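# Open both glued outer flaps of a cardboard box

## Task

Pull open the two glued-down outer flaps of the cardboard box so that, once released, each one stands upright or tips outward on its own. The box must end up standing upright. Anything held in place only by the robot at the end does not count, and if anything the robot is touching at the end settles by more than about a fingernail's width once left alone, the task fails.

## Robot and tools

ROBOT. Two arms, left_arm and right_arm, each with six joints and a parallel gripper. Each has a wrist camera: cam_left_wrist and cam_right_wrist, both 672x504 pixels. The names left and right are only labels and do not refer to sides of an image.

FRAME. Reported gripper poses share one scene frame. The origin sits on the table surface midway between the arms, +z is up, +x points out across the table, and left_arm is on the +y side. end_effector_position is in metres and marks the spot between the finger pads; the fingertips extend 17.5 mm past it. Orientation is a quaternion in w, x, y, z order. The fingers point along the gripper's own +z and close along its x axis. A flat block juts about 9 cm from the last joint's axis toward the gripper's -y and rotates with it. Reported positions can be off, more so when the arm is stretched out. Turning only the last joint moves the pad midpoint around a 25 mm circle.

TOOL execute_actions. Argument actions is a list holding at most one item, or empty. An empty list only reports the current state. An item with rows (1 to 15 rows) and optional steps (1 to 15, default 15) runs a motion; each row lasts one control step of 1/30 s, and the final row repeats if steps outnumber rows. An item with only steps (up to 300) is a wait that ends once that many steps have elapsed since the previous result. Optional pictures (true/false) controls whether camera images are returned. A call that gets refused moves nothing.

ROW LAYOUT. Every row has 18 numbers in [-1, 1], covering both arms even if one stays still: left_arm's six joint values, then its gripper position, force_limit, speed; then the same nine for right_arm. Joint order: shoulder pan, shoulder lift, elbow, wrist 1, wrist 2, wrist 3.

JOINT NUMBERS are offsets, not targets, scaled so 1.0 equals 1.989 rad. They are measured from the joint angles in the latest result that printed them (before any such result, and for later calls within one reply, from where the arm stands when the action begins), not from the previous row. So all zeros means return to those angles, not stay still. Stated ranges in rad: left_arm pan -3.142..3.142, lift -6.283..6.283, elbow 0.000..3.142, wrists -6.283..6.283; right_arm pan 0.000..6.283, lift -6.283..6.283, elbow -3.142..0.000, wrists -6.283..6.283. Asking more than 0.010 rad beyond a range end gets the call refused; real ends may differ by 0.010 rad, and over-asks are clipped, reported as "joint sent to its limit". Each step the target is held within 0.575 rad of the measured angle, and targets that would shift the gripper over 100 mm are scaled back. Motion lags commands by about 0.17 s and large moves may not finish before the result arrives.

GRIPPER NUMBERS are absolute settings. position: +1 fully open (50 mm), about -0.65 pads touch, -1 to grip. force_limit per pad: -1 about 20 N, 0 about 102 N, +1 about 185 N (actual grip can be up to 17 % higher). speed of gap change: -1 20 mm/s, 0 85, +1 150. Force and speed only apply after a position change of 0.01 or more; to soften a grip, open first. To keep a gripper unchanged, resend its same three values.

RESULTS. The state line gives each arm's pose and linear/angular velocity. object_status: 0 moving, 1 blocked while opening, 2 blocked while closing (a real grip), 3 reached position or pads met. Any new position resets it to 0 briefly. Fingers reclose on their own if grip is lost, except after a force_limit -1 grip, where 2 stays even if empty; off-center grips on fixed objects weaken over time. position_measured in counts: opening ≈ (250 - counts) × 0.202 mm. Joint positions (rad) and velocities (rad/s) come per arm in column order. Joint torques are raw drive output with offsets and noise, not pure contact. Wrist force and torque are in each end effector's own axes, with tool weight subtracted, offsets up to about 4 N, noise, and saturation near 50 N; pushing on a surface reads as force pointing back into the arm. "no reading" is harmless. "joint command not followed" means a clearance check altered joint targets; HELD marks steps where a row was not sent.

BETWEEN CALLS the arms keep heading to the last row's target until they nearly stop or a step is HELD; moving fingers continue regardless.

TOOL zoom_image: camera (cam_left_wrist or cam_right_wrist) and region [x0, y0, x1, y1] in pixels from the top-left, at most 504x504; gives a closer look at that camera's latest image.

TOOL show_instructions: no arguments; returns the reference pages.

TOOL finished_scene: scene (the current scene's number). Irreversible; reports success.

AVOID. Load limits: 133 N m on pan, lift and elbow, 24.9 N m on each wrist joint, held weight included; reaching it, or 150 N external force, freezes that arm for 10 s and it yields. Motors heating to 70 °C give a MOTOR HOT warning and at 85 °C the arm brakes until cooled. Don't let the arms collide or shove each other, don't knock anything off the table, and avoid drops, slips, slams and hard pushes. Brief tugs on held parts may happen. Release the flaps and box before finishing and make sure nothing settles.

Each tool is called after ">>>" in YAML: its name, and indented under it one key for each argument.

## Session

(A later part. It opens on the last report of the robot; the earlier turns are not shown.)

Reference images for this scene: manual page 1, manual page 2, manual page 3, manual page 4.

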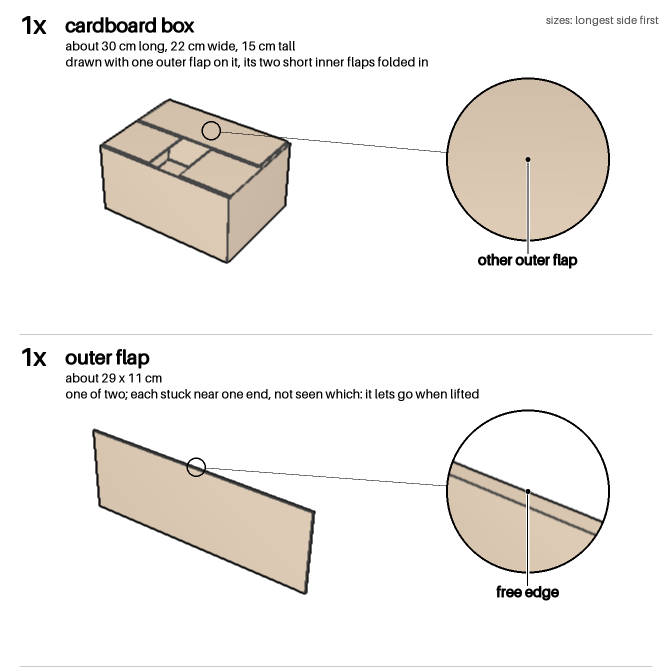

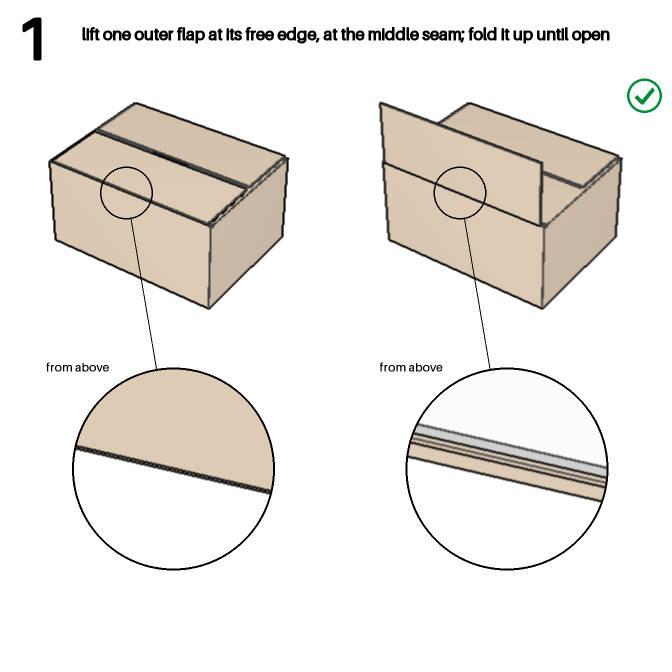

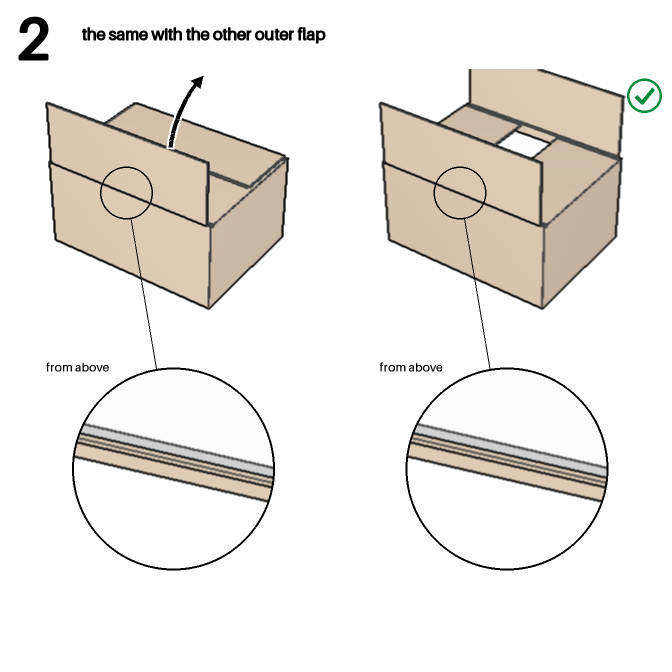

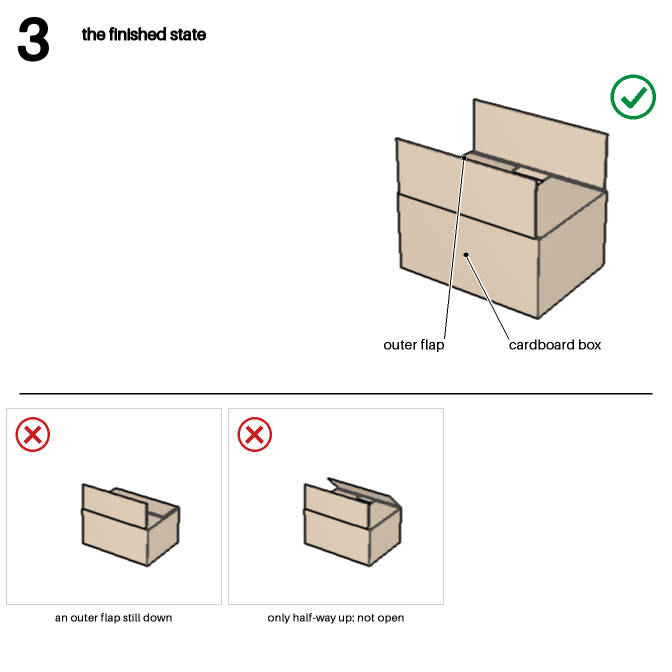

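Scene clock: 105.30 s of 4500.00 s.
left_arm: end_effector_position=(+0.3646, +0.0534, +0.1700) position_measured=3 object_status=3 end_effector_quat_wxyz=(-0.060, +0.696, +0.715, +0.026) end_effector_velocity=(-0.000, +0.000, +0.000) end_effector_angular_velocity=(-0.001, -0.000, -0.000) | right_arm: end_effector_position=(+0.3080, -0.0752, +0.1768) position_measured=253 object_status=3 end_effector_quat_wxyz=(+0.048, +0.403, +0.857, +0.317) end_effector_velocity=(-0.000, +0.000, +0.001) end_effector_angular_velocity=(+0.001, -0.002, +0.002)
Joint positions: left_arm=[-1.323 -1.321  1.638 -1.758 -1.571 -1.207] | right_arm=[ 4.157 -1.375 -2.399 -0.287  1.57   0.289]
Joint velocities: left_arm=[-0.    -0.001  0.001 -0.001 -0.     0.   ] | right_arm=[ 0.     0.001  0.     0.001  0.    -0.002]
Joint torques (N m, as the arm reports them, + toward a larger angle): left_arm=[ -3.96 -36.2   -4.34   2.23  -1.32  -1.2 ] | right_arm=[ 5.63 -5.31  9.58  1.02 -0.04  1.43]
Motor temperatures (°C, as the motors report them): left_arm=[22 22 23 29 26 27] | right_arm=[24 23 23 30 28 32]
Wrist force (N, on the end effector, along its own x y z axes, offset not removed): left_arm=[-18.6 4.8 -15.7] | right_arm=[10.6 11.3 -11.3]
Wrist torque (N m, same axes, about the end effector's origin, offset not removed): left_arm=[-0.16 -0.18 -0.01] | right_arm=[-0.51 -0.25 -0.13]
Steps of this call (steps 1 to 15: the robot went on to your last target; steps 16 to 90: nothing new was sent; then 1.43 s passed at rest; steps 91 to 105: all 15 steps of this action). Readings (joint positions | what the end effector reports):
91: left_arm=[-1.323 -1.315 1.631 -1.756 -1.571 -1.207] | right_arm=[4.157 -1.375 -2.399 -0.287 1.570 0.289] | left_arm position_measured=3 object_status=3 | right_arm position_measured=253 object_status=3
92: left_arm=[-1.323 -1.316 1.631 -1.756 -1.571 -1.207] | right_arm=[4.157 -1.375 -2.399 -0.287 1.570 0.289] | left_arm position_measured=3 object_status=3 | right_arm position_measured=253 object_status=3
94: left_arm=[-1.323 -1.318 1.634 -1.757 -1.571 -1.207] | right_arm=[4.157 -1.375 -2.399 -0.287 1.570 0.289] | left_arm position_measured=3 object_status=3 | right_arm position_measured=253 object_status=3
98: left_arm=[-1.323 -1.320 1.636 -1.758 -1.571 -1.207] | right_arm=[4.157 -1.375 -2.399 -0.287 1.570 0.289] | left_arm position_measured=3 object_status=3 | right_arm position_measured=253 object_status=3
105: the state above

>>> execute_actions:
  actions:
    - {"rows":[[0,-0.0032,-0.0065,0.0097,0,0,1,0,0,0,0,0,0,0,0,-1,0,0]],"steps":15}

Scene clock: 109.30 s of 4500.00 s.
left_arm: end_effector_position=(+0.3645, +0.0537, +0.1775) position_measured=3 object_status=3 end_effector_quat_wxyz=(-0.060, +0.696, +0.715, +0.026) end_effector_velocity=(-0.001, +0.001, +0.002) end_effector_angular_velocity=(+0.001, +0.001, -0.001) | right_arm: end_effector_position=(+0.3080, -0.0752, +0.1768) position_measured=253 object_status=3 end_effector_quat_wxyz=(+0.048, +0.403, +0.857, +0.317) end_effector_velocity=(+0.000, -0.001, -0.001) end_effector_angular_velocity=(-0.002, +0.000, -0.001)
Joint positions: left_arm=[-1.323 -1.327  1.625 -1.739 -1.571 -1.207] | right_arm=[ 4.157 -1.375 -2.399 -0.287  1.57   0.289]
Joint velocities: left_arm=[-0.001 -0.002 -0.002  0.006 -0.     0.   ] | right_arm=[-0.    -0.    -0.001 -0.001 -0.001  0.001]
Joint torques (N m, as the arm reports them, + toward a larger angle): left_arm=[  0.43 -45.45 -24.24   2.13  -1.39  -1.2 ] | right_arm=[-0.28 -4.07  8.57 -0.94 -2.55  1.47]
Motor temperatures (°C, as the motors report them): left_arm=[22 22 23 29 26 27] | right_arm=[24 23 23 30 28 32]
Wrist force (N, on the end effector, along its own x y z axes, offset not removed): left_arm=[-9.5 -2.7 4.0] | right_arm=[9.8 14.7 -15.3]
Wrist torque (N m, same axes, about the end effector's origin, offset not removed): left_arm=[-1.06 -0.44 0.21] | right_arm=[-0.17 0.11 0.00]
Steps of this call (steps 1 to 15: the robot went on to your last target; steps 16 to 90: nothing new was sent; then 0.50 s passed at rest; steps 91 to 105: all 15 steps of this action). Readings (joint positions | what the end effector reports):
91: left_arm=[-1.323 -1.321 1.638 -1.758 -1.571 -1.207] | right_arm=[4.157 -1.375 -2.399 -0.287 1.570 0.289] | left_arm position_measured=3 object_status=3 | right_arm position_measured=253 object_status=3
92: left_arm=[-1.323 -1.321 1.637 -1.757 -1.571 -1.207] | right_arm=[4.157 -1.375 -2.399 -0.287 1.570 0.289] | left_arm position_measured=3 object_status=3 | right_arm position_measured=253 object_status=3
94: left_arm=[-1.323 -1.323 1.633 -1.750 -1.571 -1.207] | right_arm=[4.157 -1.375 -2.399 -0.287 1.570 0.289] | left_arm position_measured=3 object_status=3 | right_arm position_measured=253 object_status=3
98: left_arm=[-1.323 -1.326 1.628 -1.743 -1.571 -1.207] | right_arm=[4.157 -1.375 -2.399 -0.287 1.570 0.289] | left_arm position_measured=3 object_status=3 | right_arm position_measured=253 object_status=3
105: the state above

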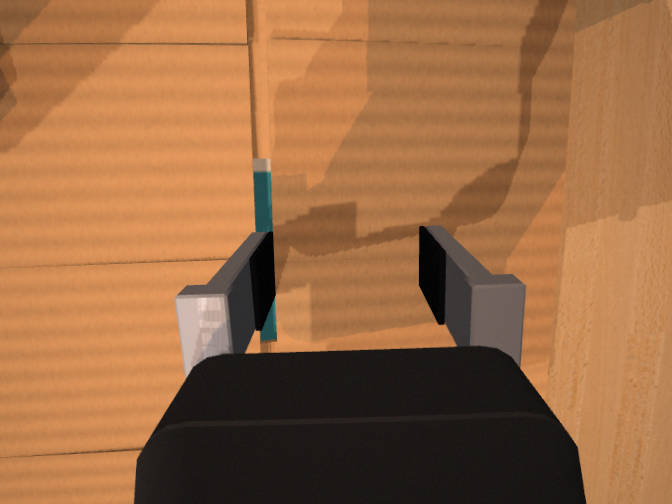

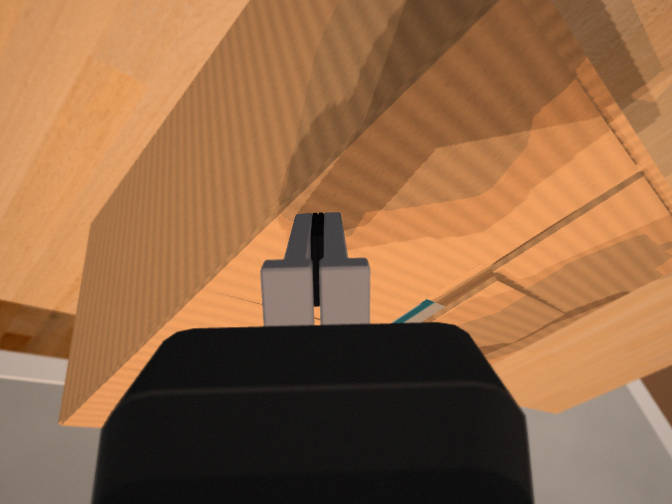

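>>> execute_actions:
  actions:
    - {"rows":[[0,-0.0056,-0.0061,0.0117,0,0,1,0,0,0,0,0,0,0,0,-1,0,0]],"steps":15}

Scene clock: 116.13 s of 4500.00 s.
left_arm: end_effector_position=(+0.3638, +0.0555, +0.1871) position_measured=3 object_status=3 end_effector_quat_wxyz=(-0.060, +0.696, +0.715, +0.026) end_effector_velocity=(-0.001, +0.001, +0.002) end_effector_angular_velocity=(+0.001, +0.000, -0.001) | right_arm: end_effector_position=(+0.3080, -0.0752, +0.1768) position_measured=253 object_status=3 end_effector_quat_wxyz=(+0.048, +0.403, +0.857, +0.317) end_effector_velocity=(+0.000, -0.000, +0.001) end_effector_angular_velocity=(+0.002, -0.000, -0.001)
Joint positions: left_arm=[-1.323 -1.338  1.614 -1.717 -1.571 -1.207] | right_arm=[ 4.157 -1.375 -2.399 -0.287  1.57   0.289]
Joint velocities: left_arm=[-0.    -0.003 -0.002  0.006  0.     0.001] | right_arm=[-0.     0.001 -0.     0.001 -0.     0.001]
Joint torques (N m, as the arm reports them, + toward a larger angle): left_arm=[  0.95 -46.82 -27.34   2.58  -1.25  -1.17] | right_arm=[-0.71 -3.19  9.67 -2.68 -0.65  1.48]
Motor temperatures (°C, as the motors report them): left_arm=[22 22 23 29 26 27] | right_arm=[24 23 23 30 28 32]
Wrist force (N, on the end effector, along its own x y z axes, offset not removed): left_arm=[-15.1 1.6 4.7] | right_arm=[7.3 14.4 -15.4]
Wrist torque (N m, same axes, about the end effector's origin, offset not removed): left_arm=[-0.58 -0.02 0.06] | right_arm=[-0.74 0.67 -0.10]
Steps of this call (steps 1 to 15: the robot went on to your last target; steps 16 to 90: nothing new was sent; then 3.33 s passed at rest; steps 91 to 105: all 15 steps of this action). Readings (joint positions | what the end effector reports):
91: left_arm=[-1.323 -1.327 1.625 -1.739 -1.571 -1.207] | right_arm=[4.157 -1.375 -2.399 -0.287 1.570 0.289] | left_arm position_measured=3 object_status=3 | right_arm position_measured=253 object_status=3
92: left_arm=[-1.323 -1.328 1.624 -1.737 -1.571 -1.207] | right_arm=[4.157 -1.375 -2.399 -0.287 1.570 0.289] | left_arm position_measured=3 object_status=3 | right_arm position_measured=253 object_status=3
94: left_arm=[-1.323 -1.332 1.620 -1.730 -1.571 -1.207] | right_arm=[4.157 -1.375 -2.399 -0.287 1.570 0.289] | left_arm position_measured=3 object_status=3 | right_arm position_measured=253 object_status=3
98: left_arm=[-1.323 -1.336 1.616 -1.721 -1.571 -1.207] | right_arm=[4.157 -1.375 -2.399 -0.287 1.570 0.289] | left_arm position_measured=3 object_status=3 | right_arm position_measured=253 object_status=3
105: the state above

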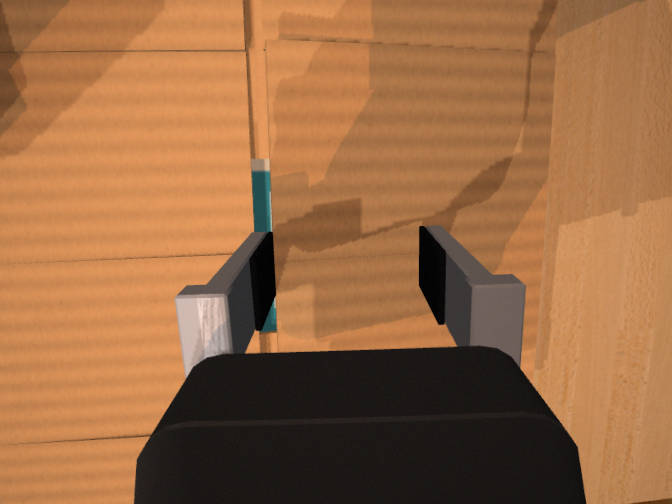

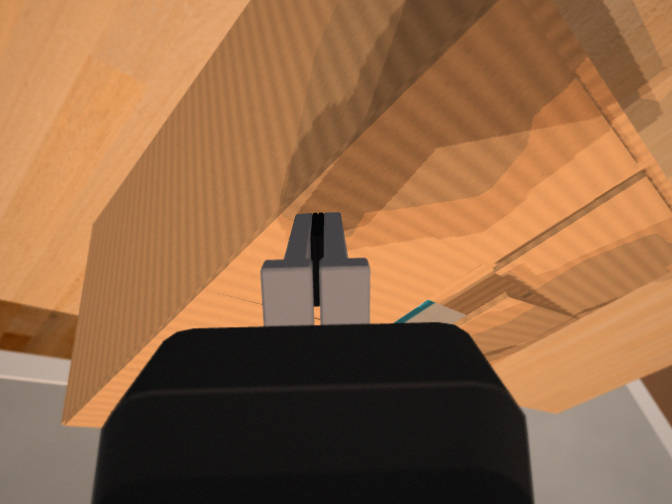

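>>> execute_actions:
  actions:
    - {"rows":[[0,-0.007,-0.0062,0.0132,0,0,1,0,0,0,0,0,0,0,0,-1,0,0],[0,-0.007,-0.0062,0.0132,0,0,1,0,0,0,0,0,0,0,0,-1,0,0],[0,-0.007,-0.0062,0.0132,0,0,1,0,0,0,0,0,0,0,0,-1,0,0],[0,-0.007,-0.0062,0.0132,0,0,1,0,0,0,0,0,0,0,0,-1,0,0],[0,-0.0141,-0.0111,0.0252,0,0,1,0,0,0,0,0,0,0,0,-1,0,0]],"steps":15}

Scene clock: 124.43 s of 4500.00 s.
left_arm: end_effector_position=(+0.3614, +0.0613, +0.2074) position_measured=3 object_status=3 end_effector_quat_wxyz=(-0.060, +0.696, +0.715, +0.026) end_effector_velocity=(-0.001, +0.003, +0.011) end_effector_angular_velocity=(-0.000, -0.000, +0.001) | right_arm: end_effector_position=(+0.3080, -0.0752, +0.1768) position_measured=253 object_status=3 end_effector_quat_wxyz=(+0.048, +0.403, +0.857, +0.317) end_effector_velocity=(+0.000, +0.000, +0.000) end_effector_angular_velocity=(+0.000, -0.001, -0.000)
Joint positions: left_arm=[-1.323 -1.364  1.593 -1.67  -1.571 -1.207] | right_arm=[ 4.157 -1.375 -2.399 -0.287  1.57   0.289]
Joint velocities: left_arm=[-0.    -0.014 -0.011  0.024 -0.    -0.001] | right_arm=[ 0.    -0.     0.001 -0.    -0.001  0.   ]
Joint torques (N m, as the arm reports them, + toward a larger angle): left_arm=[  0.58 -45.16 -27.37   1.19  -1.25  -1.24] | right_arm=[-2.81 -2.23  7.99 -1.95 -2.26  1.59]
Motor temperatures (°C, as the motors report them): left_arm=[22 22 23 29 26 27] | right_arm=[24 23 23 30 28 32]
Wrist force (N, on the end effector, along its own x y z axes, offset not removed): left_arm=[-6.2 9.9 -1.4] | right_arm=[10.2 15.9 -13.9]
Wrist torque (N m, same axes, about the end effector's origin, offset not removed): left_arm=[0.39 -0.09 -0.10] | right_arm=[-0.17 0.17 -0.04]
Steps of this call (steps 1 to 15: the robot went on to your last target; steps 16 to 90: nothing new was sent; then 4.80 s passed at rest; steps 91 to 105: all 15 steps of this action). Readings (joint positions | what the end effector reports):
91: left_arm=[-1.323 -1.338 1.613 -1.716 -1.571 -1.207] | right_arm=[4.157 -1.375 -2.399 -0.287 1.570 0.289] | left_arm position_measured=3 object_status=3 | right_arm position_measured=253 object_status=3
92: left_arm=[-1.323 -1.339 1.612 -1.714 -1.571 -1.207] | right_arm=[4.157 -1.375 -2.399 -0.287 1.570 0.289] | left_arm position_measured=3 object_status=3 | right_arm position_measured=253 object_status=3
94: left_arm=[-1.323 -1.344 1.608 -1.706 -1.571 -1.207] | right_arm=[4.157 -1.375 -2.399 -0.287 1.570 0.289] | left_arm position_measured=3 object_status=3 | right_arm position_measured=253 object_status=3
98: left_arm=[-1.323 -1.355 1.600 -1.686 -1.571 -1.207] | right_arm=[4.157 -1.375 -2.399 -0.287 1.570 0.289] | left_arm position_measured=3 object_status=3 | right_arm position_measured=253 object_status=3
105: the state above

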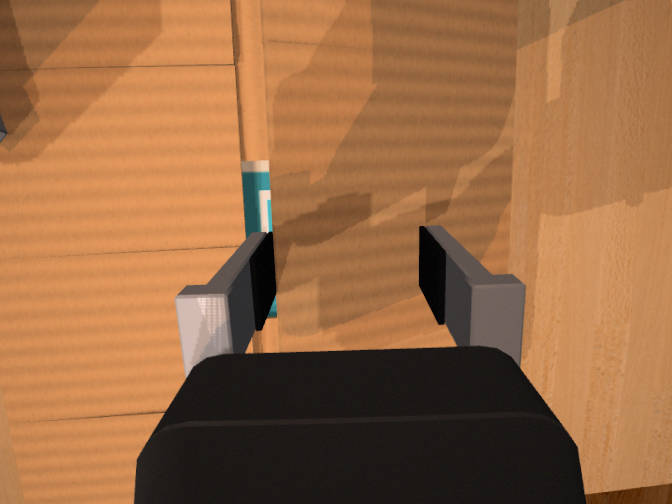

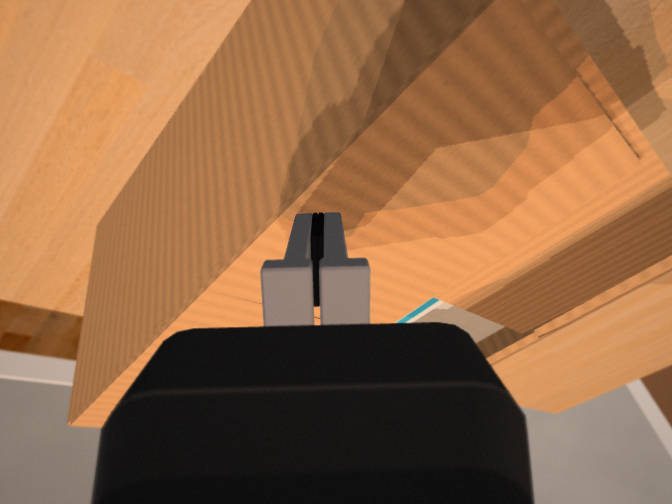

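>>> execute_actions:
  actions:
    - {"rows":[[0,0.0024,-0.0049,0.0025,0,0,1,0,0,0,0,0,0,0,0,-1,0,0],[0,0.0024,-0.0049,0.0025,0,0,1,0,0,0,0,0,0,0,0,-1,0,0],[0,0.0024,-0.0049,0.0025,0,0,1,0,0,0,0,0,0,0,0,-1,0,0],[0,0.0024,-0.0049,0.0025,0,0,1,0,0,0,0,0,0,0,0,-1,0,0],[0,0.0024,-0.0049,0.0025,0,0,1,0,0,0,0,0,0,0,0,-1,0,0],[0,0.0077,0.0096,-0.0172,0,0,1,0,0,0,0,0,0,0,0,-1,0,0]],"steps":15}

>>> execute_actions:
  actions:
    - {"steps":10}

Scene clock: 134.53 s of 4500.00 s.
left_arm: end_effector_position=(+0.3625, +0.0586, +0.1949) position_measured=3 object_status=3 end_effector_quat_wxyz=(-0.060, +0.696, +0.715, +0.026) end_effector_velocity=(+0.000, -0.001, -0.015) end_effector_angular_velocity=(-0.000, -0.000, +0.000) | right_arm: end_effector_position=(+0.3080, -0.0752, +0.1768) position_measured=253 object_status=3 end_effector_quat_wxyz=(+0.048, +0.403, +0.857, +0.317) end_effector_velocity=(+0.000, +0.000, +0.000) end_effector_angular_velocity=(-0.000, -0.000, +0.001)
Joint positions: left_arm=[-1.323 -1.35   1.609 -1.699 -1.571 -1.207] | right_arm=[ 4.157 -1.375 -2.399 -0.287  1.57   0.289]
Joint velocities: left_arm=[-0.001  0.012  0.026 -0.038  0.    -0.001] | right_arm=[ 0.    -0.001  0.002 -0.001  0.    -0.001]
Joint torques (N m, as the arm reports them, + toward a larger angle): left_arm=[  0.17 -29.56 -18.33  -4.04  -1.26  -1.14] | right_arm=[-1.26 -2.51  9.38 -3.2  -1.02  1.75]
Motor temperatures (°C, as the motors report them): left_arm=[22 22 23 29 26 27] | right_arm=[24 23 23 30 28 32]
Wrist force (N, on the end effector, along its own x y z axes, offset not removed): left_arm=[0.5 -4.2 1.8] | right_arm=[9.3 16.6 -16.3]
Wrist torque (N m, same axes, about the end effector's origin, offset not removed): left_arm=[-0.75 -0.19 0.13] | right_arm=[-0.01 0.31 0.10]
Steps of this call (steps 1 to 15: the robot went on to your last target; steps 16 to 90: nothing new was sent; then 6.60 s passed at rest; steps 91 to 105: all 15 steps of this action). Readings (joint positions | what the end effector reports):
91: left_arm=[-1.323 -1.366 1.592 -1.667 -1.571 -1.207] | right_arm=[4.157 -1.375 -2.399 -0.287 1.570 0.289] | left_arm position_measured=3 object_status=3 | right_arm position_measured=253 object_status=3
92: left_arm=[-1.323 -1.365 1.591 -1.667 -1.571 -1.207] | right_arm=[4.157 -1.375 -2.399 -0.287 1.570 0.289] | left_arm position_measured=3 object_status=3 | right_arm position_measured=253 object_status=3
94: left_arm=[-1.323 -1.363 1.588 -1.666 -1.571 -1.207] | right_arm=[4.157 -1.375 -2.399 -0.287 1.570 0.289] | left_arm position_measured=3 object_status=3 | right_arm position_measured=253 object_status=3
98: left_arm=[-1.323 -1.358 1.592 -1.674 -1.571 -1.207] | right_arm=[4.157 -1.375 -2.399 -0.287 1.570 0.289] | left_arm position_measured=3 object_status=3 | right_arm position_measured=253 object_status=3
105: the state above

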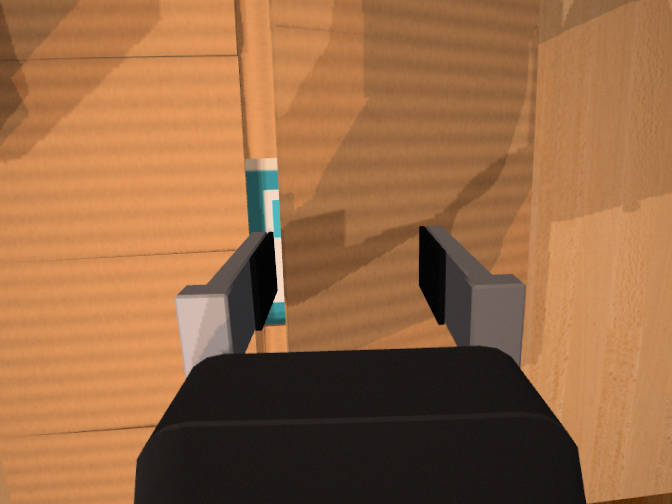

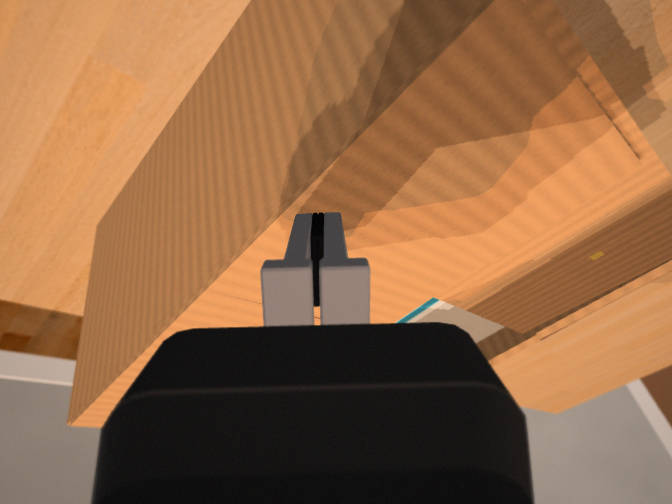

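Scene clock: 134.87 s of 4500.00 s.
left_arm: end_effector_position=(+0.3625, +0.0585, +0.1931) position_measured=3 object_status=3 end_effector_quat_wxyz=(-0.060, +0.696, +0.715, +0.026) end_effector_velocity=(-0.001, -0.001, -0.001) end_effector_angular_velocity=(+0.000, +0.000, -0.004) | right_arm: end_effector_position=(+0.3080, -0.0752, +0.1768) position_measured=253 object_status=3 end_effector_quat_wxyz=(+0.048, +0.403, +0.857, +0.317) end_effector_velocity=(+0.000, -0.000, -0.000) end_effector_angular_velocity=(-0.001, -0.000, -0.002)
Joint positions: left_arm=[-1.323 -1.349  1.612 -1.704 -1.571 -1.207] | right_arm=[ 4.157 -1.375 -2.399 -0.287  1.57   0.289]
Joint velocities: left_arm=[-0.003  0.001  0.002 -0.003  0.     0.001] | right_arm=[-0.    -0.001 -0.     0.    -0.001  0.001]
Joint torques (N m, as the arm reports them, + toward a larger angle): left_arm=[  0.55 -29.42 -18.39  -4.25  -1.25  -1.19] | right_arm=[-0.69 -4.17  9.7  -1.91 -1.98  1.53]
Motor temperatures (°C, as the motors report them): left_arm=[22 22 23 29 26 27] | right_arm=[24 23 23 30 28 32]
Wrist force (N, on the end effector, along its own x y z axes, offset not removed): left_arm=[0.0 -3.5 1.7] | right_arm=[8.2 13.4 -17.4]
Wrist torque (N m, same axes, about the end effector's origin, offset not removed): left_arm=[-0.58 0.19 0.01] | right_arm=[-0.76 0.50 -0.10]
Steps of this call (steps 1 to 10: the robot went on to your last target). Readings (joint positions | what the end effector reports):
1: left_arm=[-1.323 -1.350 1.609 -1.700 -1.571 -1.207] | right_arm=[4.157 -1.375 -2.399 -0.287 1.570 0.289] | left_arm position_measured=3 object_status=3 | right_arm position_measured=253 object_status=3
2: left_arm=[-1.323 -1.350 1.610 -1.701 -1.571 -1.207] | right_arm=[4.157 -1.375 -2.399 -0.287 1.570 0.289] | left_arm position_measured=3 object_status=3 | right_arm position_measured=253 object_status=3
4: left_arm=[-1.323 -1.349 1.611 -1.703 -1.571 -1.207] | right_arm=[4.157 -1.375 -2.399 -0.287 1.570 0.289] | left_arm position_measured=3 object_status=3 | right_arm position_measured=253 object_status=3
8: left_arm=[-1.323 -1.349 1.612 -1.704 -1.571 -1.207] | right_arm=[4.157 -1.375 -2.399 -0.287 1.570 0.289] | left_arm position_measured=3 object_status=3 | right_arm position_measured=253 object_status=3
10: the state above

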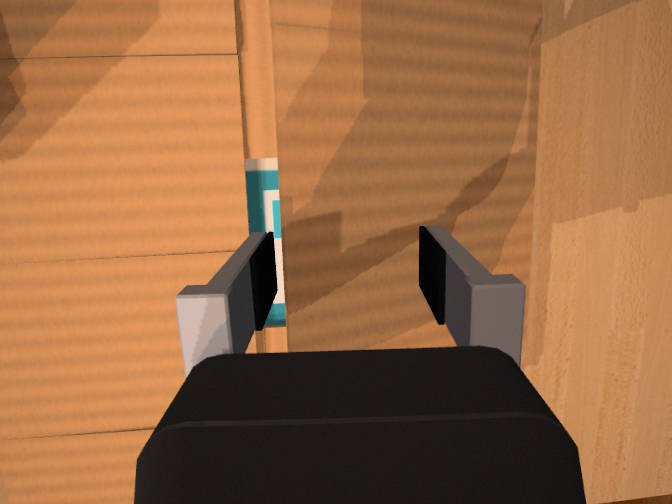

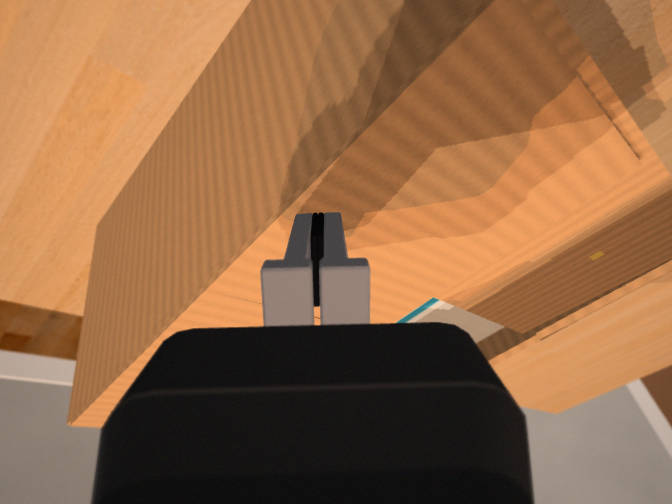

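>>> execute_actions:
  actions:
    - {"rows":[[0,-0.0063,0.0078,-0.0015,0,0,1,0,0,0,0,0,0,0,0,-1,0,0],[0,-0.0063,0.0078,-0.0015,0,0,1,0,0,0,0,0,0,0,0,-1,0,0],[0,-0.0063,0.0078,-0.0015,0,0,1,0,0,0,0,0,0,0,0,-1,0,0],[0,-0.0063,0.0078,-0.0015,0,0,1,0,0,0,0,0,0,0,0,-1,0,0],[0,-0.0063,0.0078,-0.0015,0,0,1,0,0,0,0,0,0,0,0,-1,0,0],[0,-0.0145,0.0054,0.0091,0,0,1,0,0,0,0,0,0,0,0,-1,0,0],[0,-0.0145,0.0054,0.0091,0,0,1,0,0,0,0,0,0,0,0,-1,0,0],[0,-0.0145,0.0054,0.0091,0,0,1,0,0,0,0,0,0,0,0,-1,0,0],[0,-0.0232,0.0038,0.0195,0,0,1,0,0,0,0,0,0,0,0,-1,0,0]],"steps":15}
  pictures: false

>>> execute_actions:
  actions:
    - {"steps":10}

Scene clock: 147.70 s of 4500.00 s.
left_arm: end_effector_position=(+0.3575, +0.0708, +0.2080) position_measured=3 object_status=3 end_effector_quat_wxyz=(-0.060, +0.696, +0.715, +0.026) end_effector_velocity=(-0.007, +0.016, +0.029) end_effector_angular_velocity=(+0.000, +0.000, -0.001) | right_arm: end_effector_position=(+0.3080, -0.0752, +0.1768) position_measured=253 object_status=3 end_effector_quat_wxyz=(+0.048, +0.403, +0.857, +0.317) end_effector_velocity=(+0.000, +0.000, +0.001) end_effector_angular_velocity=(+0.001, -0.000, -0.000)
Joint positions: left_arm=[-1.323 -1.388  1.62  -1.673 -1.571 -1.207] | right_arm=[ 4.157 -1.375 -2.399 -0.287  1.57   0.289]
Joint velocities: left_arm=[-0.001 -0.056 -0.008  0.064  0.     0.001] | right_arm=[-0.     0.001  0.001 -0.     0.     0.   ]
Joint torques (N m, as the arm reports them, + toward a larger angle): left_arm=[  0.59 -39.91 -25.01   2.18  -1.21  -1.11] | right_arm=[-0.89 -1.4   8.03 -1.75 -2.25  1.75]
Motor temperatures (°C, as the motors report them): left_arm=[22 22 23 29 26 27] | right_arm=[24 23 23 30 28 32]
Wrist force (N, on the end effector, along its own x y z axes, offset not removed): left_arm=[-8.9 0.9 0.0] | right_arm=[9.8 14.4 -13.3]
Wrist torque (N m, same axes, about the end effector's origin, offset not removed): left_arm=[-0.44 -0.06 -0.13] | right_arm=[-0.37 0.29 0.11]
Steps of this call (steps 1 to 15: the robot went on to your last target; steps 16 to 90: nothing new was sent; then 9.33 s passed at rest; steps 91 to 105: all 15 steps of this action). Readings (joint positions | what the end effector reports):
91: left_arm=[-1.323 -1.349 1.612 -1.704 -1.571 -1.207] | right_arm=[4.157 -1.375 -2.399 -0.287 1.570 0.289] | left_arm position_measured=3 object_status=3 | right_arm position_measured=253 object_status=3
92: left_arm=[-1.323 -1.349 1.613 -1.705 -1.571 -1.207] | right_arm=[4.157 -1.375 -2.399 -0.287 1.570 0.289] | left_arm position_measured=3 object_status=3 | right_arm position_measured=253 object_status=3
94: left_arm=[-1.323 -1.354 1.618 -1.705 -1.571 -1.207] | right_arm=[4.157 -1.375 -2.399 -0.287 1.570 0.289] | left_arm position_measured=3 object_status=3 | right_arm position_measured=253 object_status=3
98: left_arm=[-1.323 -1.363 1.623 -1.701 -1.571 -1.207] | right_arm=[4.157 -1.375 -2.399 -0.287 1.570 0.289] | left_arm position_measured=3 object_status=3 | right_arm position_measured=253 object_status=3
105: the state above

Scene clock: 148.03 s of 4500.00 s.
left_arm: end_effector_position=(+0.3567, +0.0728, +0.2113) position_measured=3 object_status=3 end_effector_quat_wxyz=(-0.060, +0.696, +0.715, +0.026) end_effector_velocity=(-0.001, +0.002, +0.001) end_effector_angular_velocity=(+0.002, +0.001, +0.000) | right_arm: end_effector_position=(+0.3080, -0.0752, +0.1768) position_measured=253 object_status=3 end_effector_quat_wxyz=(+0.048, +0.403, +0.857, +0.317) end_effector_velocity=(+0.000, -0.000, +0.001) end_effector_angular_velocity=(+0.001, -0.002, -0.001)
Joint positions: left_arm=[-1.323 -1.394  1.619 -1.666 -1.571 -1.207] | right_arm=[ 4.157 -1.375 -2.399 -0.287  1.57   0.289]
Joint velocities: left_arm=[-0.    -0.004  0.002  0.005  0.    -0.001] | right_arm=[-0.     0.002 -0.     0.001 -0.001  0.   ]
Joint torques (N m, as the arm reports them, + toward a larger angle): left_arm=[  0.48 -41.37 -25.94   1.65  -1.19  -1.11] | right_arm=[-1.54 -3.14 10.8  -2.92 -1.24  1.41]
Motor temperatures (°C, as the motors report them): left_arm=[22 22 23 29 26 27] | right_arm=[24 23 23 30 28 32]
Wrist force (N, on the end effector, along its own x y z axes, offset not removed): left_arm=[-8.9 5.3 1.6] | right_arm=[10.0 16.0 -15.6]
Wrist torque (N m, same axes, about the end effector's origin, offset not removed): left_arm=[-0.07 0.31 0.02] | right_arm=[0.07 0.18 -0.05]
Steps of this call (steps 1 to 10: the robot went on to your last target). Readings (joint positions | what the end effector reports):
1: left_arm=[-1.323 -1.389 1.620 -1.671 -1.571 -1.207] | right_arm=[4.157 -1.375 -2.399 -0.287 1.570 0.289] | left_arm position_measured=3 object_status=3 | right_arm position_measured=253 object_status=3
2: left_arm=[-1.323 -1.391 1.620 -1.670 -1.571 -1.207] | right_arm=[4.157 -1.375 -2.399 -0.287 1.570 0.289] | left_arm position_measured=3 object_status=3 | right_arm position_measured=253 object_status=3
4: left_arm=[-1.323 -1.392 1.620 -1.668 -1.571 -1.207] | right_arm=[4.157 -1.375 -2.399 -0.287 1.570 0.289] | left_arm position_measured=3 object_status=3 | right_arm position_measured=253 object_status=3
8: left_arm=[-1.323 -1.394 1.619 -1.666 -1.571 -1.207] | right_arm=[4.157 -1.375 -2.399 -0.287 1.570 0.289] | left_arm position_measured=3 object_status=3 | right_arm position_measured=253 object_status=3
10: the state above

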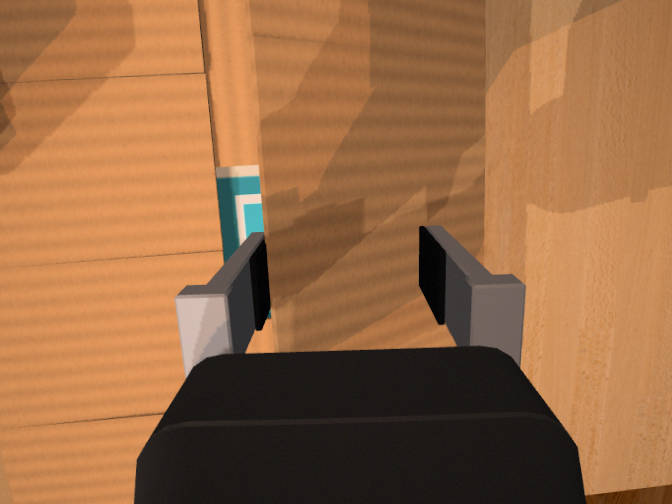

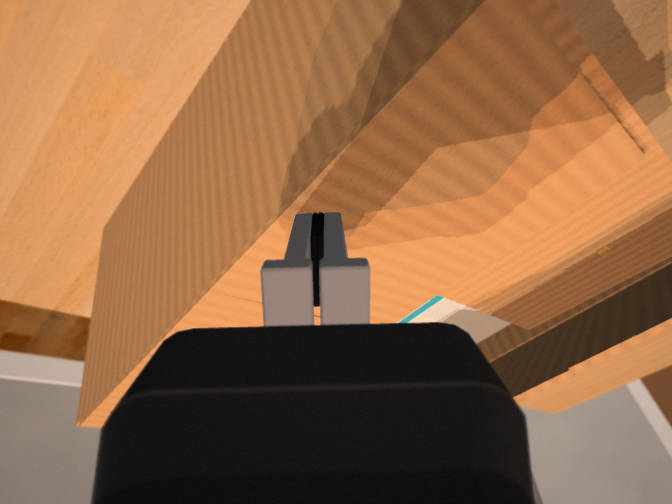

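>>> execute_actions:
  actions:
    - {"rows":[[0,-0.012,0.0005,0.0113,0,0,1,0,0,0,0,0,0,0,0,-1,0,0],[0,-0.012,0.0005,0.0113,0,0,1,0,0,0,0,0,0,0,0,-1,0,0],[0,-0.012,0.0005,0.0113,0,0,1,0,0,0,0,0,0,0,0,-1,0,0],[0,-0.0233,0.0015,0.0218,0,0,1,0,0,0,0,0,0,0,0,-1,0,0],[0,-0.0233,0.0015,0.0218,0,0,1,0,0,0,0,0,0,0,0,-1,0,0],[0,-0.0233,0.0015,0.0218,0,0,1,0,0,0,0,0,0,0,0,-1,0,0],[0,-0.039,0.0075,0.0315,0,0,1,0,0,0,0,0,0,0,0,-1,0,0],[0,-0.039,0.0075,0.0315,0,0,1,0,0,0,0,0,0,0,0,-1,0,0],[0,-0.039,0.0075,0.0315,0,0,1,0,0,0,0,0,0,0,0,-1,0,0],[0,-0.0553,0.0148,0.0405,0,0,1,0,0,0,0,0,0,0,0,-1,0,0]],"steps":15}
  pictures: false

>>> execute_actions:
  actions:
    - {"steps":12}

Scene clock: 165.50 s of 4500.00 s.
left_arm: end_effector_position=(+0.3440, +0.1035, +0.2427) position_measured=3 object_status=3 end_effector_quat_wxyz=(-0.060, +0.696, +0.715, +0.026) end_effector_velocity=(-0.021, +0.054, +0.041) end_effector_angular_velocity=(-0.001, -0.000, +0.001) | right_arm: end_effector_position=(+0.3080, -0.0752, +0.1768) position_measured=253 object_status=3 end_effector_quat_wxyz=(+0.048, +0.403, +0.857, +0.317) end_effector_velocity=(-0.000, -0.000, +0.001) end_effector_angular_velocity=(+0.002, -0.001, -0.000)
Joint positions: left_arm=[-1.323 -1.485  1.642 -1.597 -1.571 -1.207] | right_arm=[ 4.157 -1.375 -2.399 -0.287  1.57   0.289]
Joint velocities: left_arm=[ 0.001 -0.15   0.058  0.09   0.     0.001] | right_arm=[ 0.     0.001 -0.001  0.001 -0.     0.   ]
Joint torques (N m, as the arm reports them, + toward a larger angle): left_arm=[  0.97 -35.42 -20.03  -0.64  -1.25  -1.17] | right_arm=[-1.49 -4.1   9.81 -2.8  -0.85  1.61]
Motor temperatures (°C, as the motors report them): left_arm=[22 22 23 29 26 27] | right_arm=[24 23 23 30 28 32]
Wrist force (N, on the end effector, along its own x y z axes, offset not removed): left_arm=[-4.3 -0.1 3.9] | right_arm=[8.7 15.0 -17.8]
Wrist torque (N m, same axes, about the end effector's origin, offset not removed): left_arm=[-0.14 0.60 0.05] | right_arm=[-0.28 0.52 -0.02]
Steps of this call (steps 1 to 15: the robot went on to your last target; steps 16 to 90: nothing new was sent; then 13.97 s passed at rest; steps 91 to 105: all 15 steps of this action). Readings (joint positions | what the end effector reports):
91: left_arm=[-1.323 -1.395 1.619 -1.665 -1.571 -1.207] | right_arm=[4.157 -1.375 -2.399 -0.287 1.570 0.289] | left_arm position_measured=3 object_status=3 | right_arm position_measured=253 object_status=3
92: left_arm=[-1.323 -1.397 1.619 -1.663 -1.571 -1.207] | right_arm=[4.157 -1.375 -2.399 -0.287 1.570 0.289] | left_arm position_measured=3 object_status=3 | right_arm position_measured=253 object_status=3
94: left_arm=[-1.323 -1.404 1.620 -1.656 -1.571 -1.207] | right_arm=[4.157 -1.375 -2.399 -0.287 1.570 0.289] | left_arm position_measured=3 object_status=3 | right_arm position_measured=253 object_status=3
98: left_arm=[-1.323 -1.427 1.622 -1.635 -1.571 -1.207] | right_arm=[4.157 -1.375 -2.399 -0.287 1.570 0.289] | left_arm position_measured=3 object_status=3 | right_arm position_measured=253 object_status=3
105: the state above

Scene clock: 165.90 s of 4500.00 s.
left_arm: end_effector_position=(+0.3414, +0.1100, +0.2478) position_measured=3 object_status=3 end_effector_quat_wxyz=(-0.060, +0.696, +0.715, +0.026) end_effector_velocity=(-0.000, +0.002, +0.002) end_effector_angular_velocity=(-0.001, -0.001, +0.002) | right_arm: end_effector_position=(+0.3080, -0.0752, +0.1768) position_measured=253 object_status=3 end_effector_quat_wxyz=(+0.048, +0.403, +0.857, +0.317) end_effector_velocity=(+0.000, +0.000, +0.001) end_effector_angular_velocity=(+0.003, -0.001, -0.000)
Joint positions: left_arm=[-1.323 -1.503  1.648 -1.586 -1.571 -1.207] | right_arm=[ 4.157 -1.375 -2.399 -0.287  1.57   0.289]
Joint velocities: left_arm=[ 0.001 -0.007  0.002  0.004  0.    -0.001] | right_arm=[ 0.     0.002  0.001  0.    -0.     0.001]
Joint torques (N m, as the arm reports them, + toward a larger angle): left_arm=[  0.49 -38.74 -19.12  -1.01  -1.35  -1.26] | right_arm=[-1.57 -2.1   8.21 -1.49 -2.39  1.61]
Motor temperatures (°C, as the motors report them): left_arm=[22 22 23 29 26 27] | right_arm=[24 23 23 30 28 32]
Wrist force (N, on the end effector, along its own x y z axes, offset not removed): left_arm=[-2.9 -1.1 1.9] | right_arm=[7.7 15.7 -17.0]
Wrist torque (N m, same axes, about the end effector's origin, offset not removed): left_arm=[-0.30 0.43 0.09] | right_arm=[-0.05 0.50 0.10]
Steps of this call (steps 1 to 12: the robot went on to your last target). Readings (joint positions | what the end effector reports):
1: left_arm=[-1.323 -1.490 1.643 -1.594 -1.571 -1.207] | right_arm=[4.157 -1.375 -2.399 -0.287 1.570 0.289] | left_arm position_measured=3 object_status=3 | right_arm position_measured=253 object_status=3
2: left_arm=[-1.323 -1.493 1.645 -1.592 -1.571 -1.207] | right_arm=[4.157 -1.375 -2.399 -0.287 1.570 0.289] | left_arm position_measured=3 object_status=3 | right_arm position_measured=253 object_status=3
4: left_arm=[-1.323 -1.498 1.646 -1.589 -1.571 -1.207] | right_arm=[4.157 -1.375 -2.399 -0.287 1.570 0.289] | left_arm position_measured=3 object_status=3 | right_arm position_measured=253 object_status=3
8: left_arm=[-1.323 -1.502 1.648 -1.587 -1.571 -1.207] | right_arm=[4.157 -1.375 -2.399 -0.287 1.570 0.289] | left_arm position_measured=3 object_status=3 | right_arm position_measured=253 object_status=3
12: the state above

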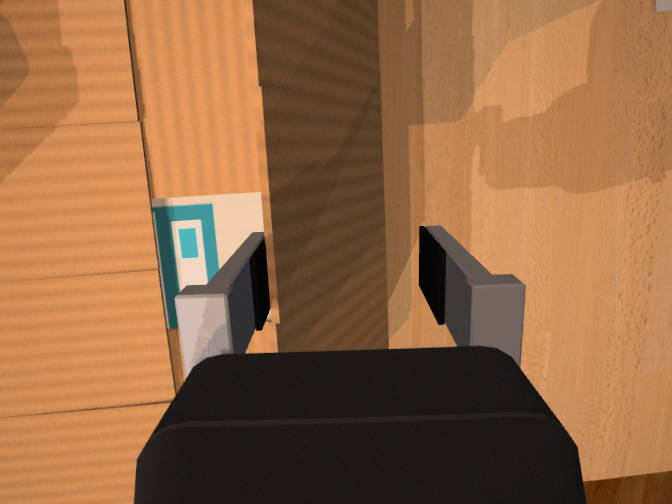

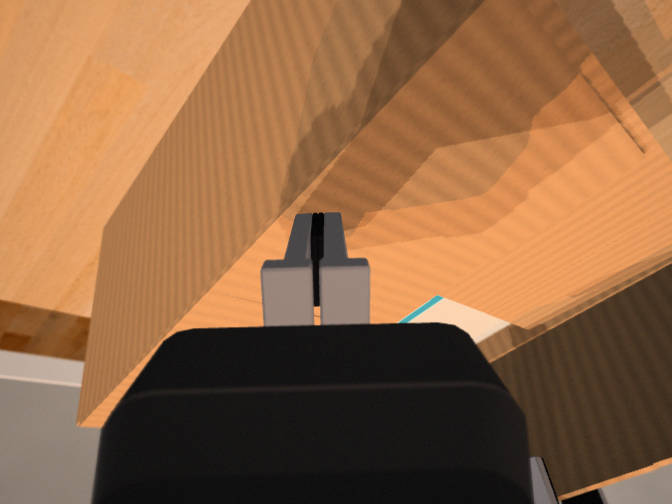

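>>> execute_actions:
  actions:
    - {"rows":[[0,-0.017,0.011,0.006,0,0,1,0,0,0,0,0,0,0,0,-1,0,0],[0,-0.017,0.011,0.006,0,0,1,0,0,0,0,0,0,0,0,-1,0,0],[0,-0.0344,0.0225,0.012,0,0,1,0,0,0,0,0,0,0,0,-1,0,0],[0,-0.0344,0.0225,0.012,0,0,1,0,0,0,0,0,0,0,0,-1,0,0],[0,-0.0525,0.037,0.0155,0,0,1,0,0,0,0,0,0,0,0,-1,0,0],[0,-0.0525,0.037,0.0155,0,0,1,0,0,0,0,0,0,0,0,-1,0,0],[0,-0.0707,0.0521,0.0186,0,0,1,0,0,0,0,0,0,0,0,-1,0,0],[0,-0.0707,0.0521,0.0186,0,0,1,0,0,0,0,0,0,0,0,-1,0,0],[0,-0.091,0.073,0.018,0,0,1,0,0,0,0,0,0,0,0,-1,0,0],[0,-0.091,0.073,0.018,0,0,1,0,0,0,0,0,0,0,0,-1,0,0],[0,-0.1122,0.0956,0.0165,0,0,1,0,0,0,0,0,0,0,0,-1,0,0]],"steps":15}
  pictures: false

>>> execute_actions:
  actions:
    - {"steps":15}

Scene clock: 174.80 s of 4500.00 s.
left_arm: end_effector_position=(+0.3131, +0.1788, +0.2585) position_measured=3 object_status=3 end_effector_quat_wxyz=(-0.060, +0.696, +0.715, +0.026) end_effector_velocity=(-0.055, +0.132, -0.012) end_effector_angular_velocity=(-0.003, -0.001, -0.000) | right_arm: end_effector_position=(+0.3080, -0.0752, +0.1768) position_measured=253 object_status=3 end_effector_quat_wxyz=(+0.048, +0.403, +0.857, +0.317) end_effector_velocity=(-0.000, -0.001, -0.001) end_effector_angular_velocity=(-0.002, +0.001, +0.001)
Joint positions: left_arm=[-1.323 -1.683  1.796 -1.554 -1.571 -1.207] | right_arm=[ 4.157 -1.375 -2.399 -0.287  1.57   0.289]
Joint velocities: left_arm=[-0.001 -0.343  0.332  0.007  0.    -0.001] | right_arm=[ 0.     0.    -0.001 -0.001  0.    -0.001]
Joint torques (N m, as the arm reports them, + toward a larger angle): left_arm=[ -0.64 -20.92 -22.83  -0.83  -1.25  -1.15] | right_arm=[-1.19 -2.92  9.55 -1.46 -2.17  1.47]
Motor temperatures (°C, as the motors report them): left_arm=[22 22 23 29 26 27] | right_arm=[24 23 23 30 28 32]
Wrist force (N, on the end effector, along its own x y z axes, offset not removed): left_arm=[0.2 -4.7 2.7] | right_arm=[8.7 14.0 -20.3]
Wrist torque (N m, same axes, about the end effector's origin, offset not removed): left_arm=[-0.97 -0.19 0.02] | right_arm=[-0.36 0.41 0.04]
Steps of this call (steps 1 to 30: the robot went on to your last target; steps 31 to 90: nothing new was sent; then 5.40 s passed at rest; steps 91 to 105: all 15 steps of this action). Readings (joint positions | what the end effector reports):
91: left_arm=[-1.323 -1.504 1.649 -1.585 -1.571 -1.207] | right_arm=[4.157 -1.375 -2.399 -0.287 1.570 0.289] | left_arm position_measured=3 object_status=3 | right_arm position_measured=253 object_status=3
92: left_arm=[-1.323 -1.506 1.650 -1.584 -1.571 -1.207] | right_arm=[4.157 -1.375 -2.399 -0.287 1.570 0.289] | left_arm position_measured=3 object_status=3 | right_arm position_measured=253 object_status=3
94: left_arm=[-1.323 -1.520 1.659 -1.579 -1.571 -1.207] | right_arm=[4.157 -1.375 -2.399 -0.287 1.570 0.289] | left_arm position_measured=3 object_status=3 | right_arm position_measured=253 object_status=3
98: left_arm=[-1.323 -1.569 1.694 -1.565 -1.571 -1.207] | right_arm=[4.157 -1.375 -2.399 -0.287 1.570 0.289] | left_arm position_measured=3 object_status=3 | right_arm position_measured=253 object_status=3
105: the state above

Scene clock: 175.30 s of 4500.00 s.
left_arm: end_effector_position=(+0.3063, +0.1955, +0.2565) position_measured=3 object_status=3 end_effector_quat_wxyz=(-0.060, +0.696, +0.715, +0.026) end_effector_velocity=(-0.001, +0.003, -0.001) end_effector_angular_velocity=(+0.001, +0.000, -0.000) | right_arm: end_effector_position=(+0.3080, -0.0752, +0.1768) position_measured=253 object_status=3 end_effector_quat_wxyz=(+0.048, +0.403, +0.857, +0.317) end_effector_velocity=(-0.001, -0.000, -0.001) end_effector_angular_velocity=(-0.001, +0.003, +0.000)
Joint positions: left_arm=[-1.323 -1.726  1.838 -1.553 -1.571 -1.207] | right_arm=[ 4.157 -1.375 -2.399 -0.287  1.57   0.289]
Joint velocities: left_arm=[-0.    -0.007  0.007  0.001  0.    -0.   ] | right_arm=[ 0.    -0.    -0.002 -0.001  0.001  0.001]
Joint torques (N m, as the arm reports them, + toward a larger angle): left_arm=[  0.68 -25.53 -17.08  -0.63  -1.29  -1.18] | right_arm=[-1.06 -3.92  8.56 -3.46 -0.44  1.53]
Motor temperatures (°C, as the motors report them): left_arm=[22 22 23 29 26 27] | right_arm=[24 23 23 30 28 32]
Wrist force (N, on the end effector, along its own x y z axes, offset not removed): left_arm=[-1.3 -5.1 1.6] | right_arm=[10.4 14.8 -16.5]
Wrist torque (N m, same axes, about the end effector's origin, offset not removed): left_arm=[-0.91 0.00 0.06] | right_arm=[-0.15 0.20 0.10]
Steps of this call (steps 1 to 15: the robot went on to your last target). Readings (joint positions | what the end effector reports):
1: left_arm=[-1.323 -1.693 1.806 -1.554 -1.571 -1.207] | right_arm=[4.157 -1.375 -2.399 -0.287 1.570 0.289] | left_arm position_measured=3 object_status=3 | right_arm position_measured=253 object_status=3
2: left_arm=[-1.323 -1.700 1.813 -1.553 -1.571 -1.207] | right_arm=[4.157 -1.375 -2.399 -0.287 1.570 0.289] | left_arm position_measured=3 object_status=3 | right_arm position_measured=253 object_status=3
4: left_arm=[-1.323 -1.711 1.823 -1.553 -1.571 -1.207] | right_arm=[4.157 -1.375 -2.399 -0.287 1.570 0.289] | left_arm position_measured=3 object_status=3 | right_arm position_measured=253 object_status=3
8: left_arm=[-1.323 -1.721 1.833 -1.553 -1.571 -1.207] | right_arm=[4.157 -1.375 -2.399 -0.287 1.570 0.289] | left_arm position_measured=3 object_status=3 | right_arm position_measured=253 object_status=3
15: the state above

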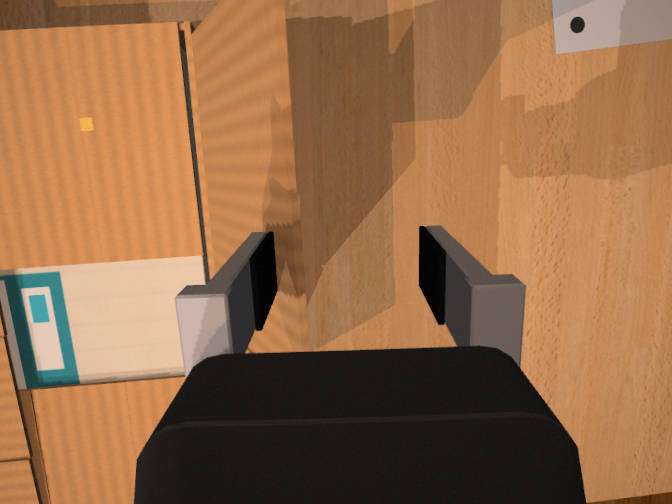

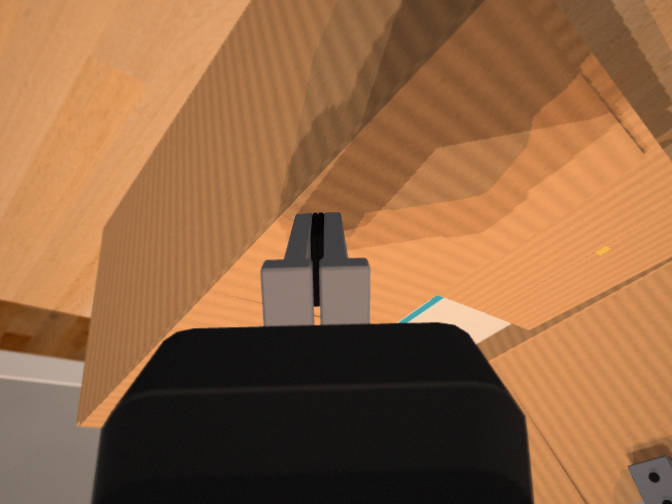

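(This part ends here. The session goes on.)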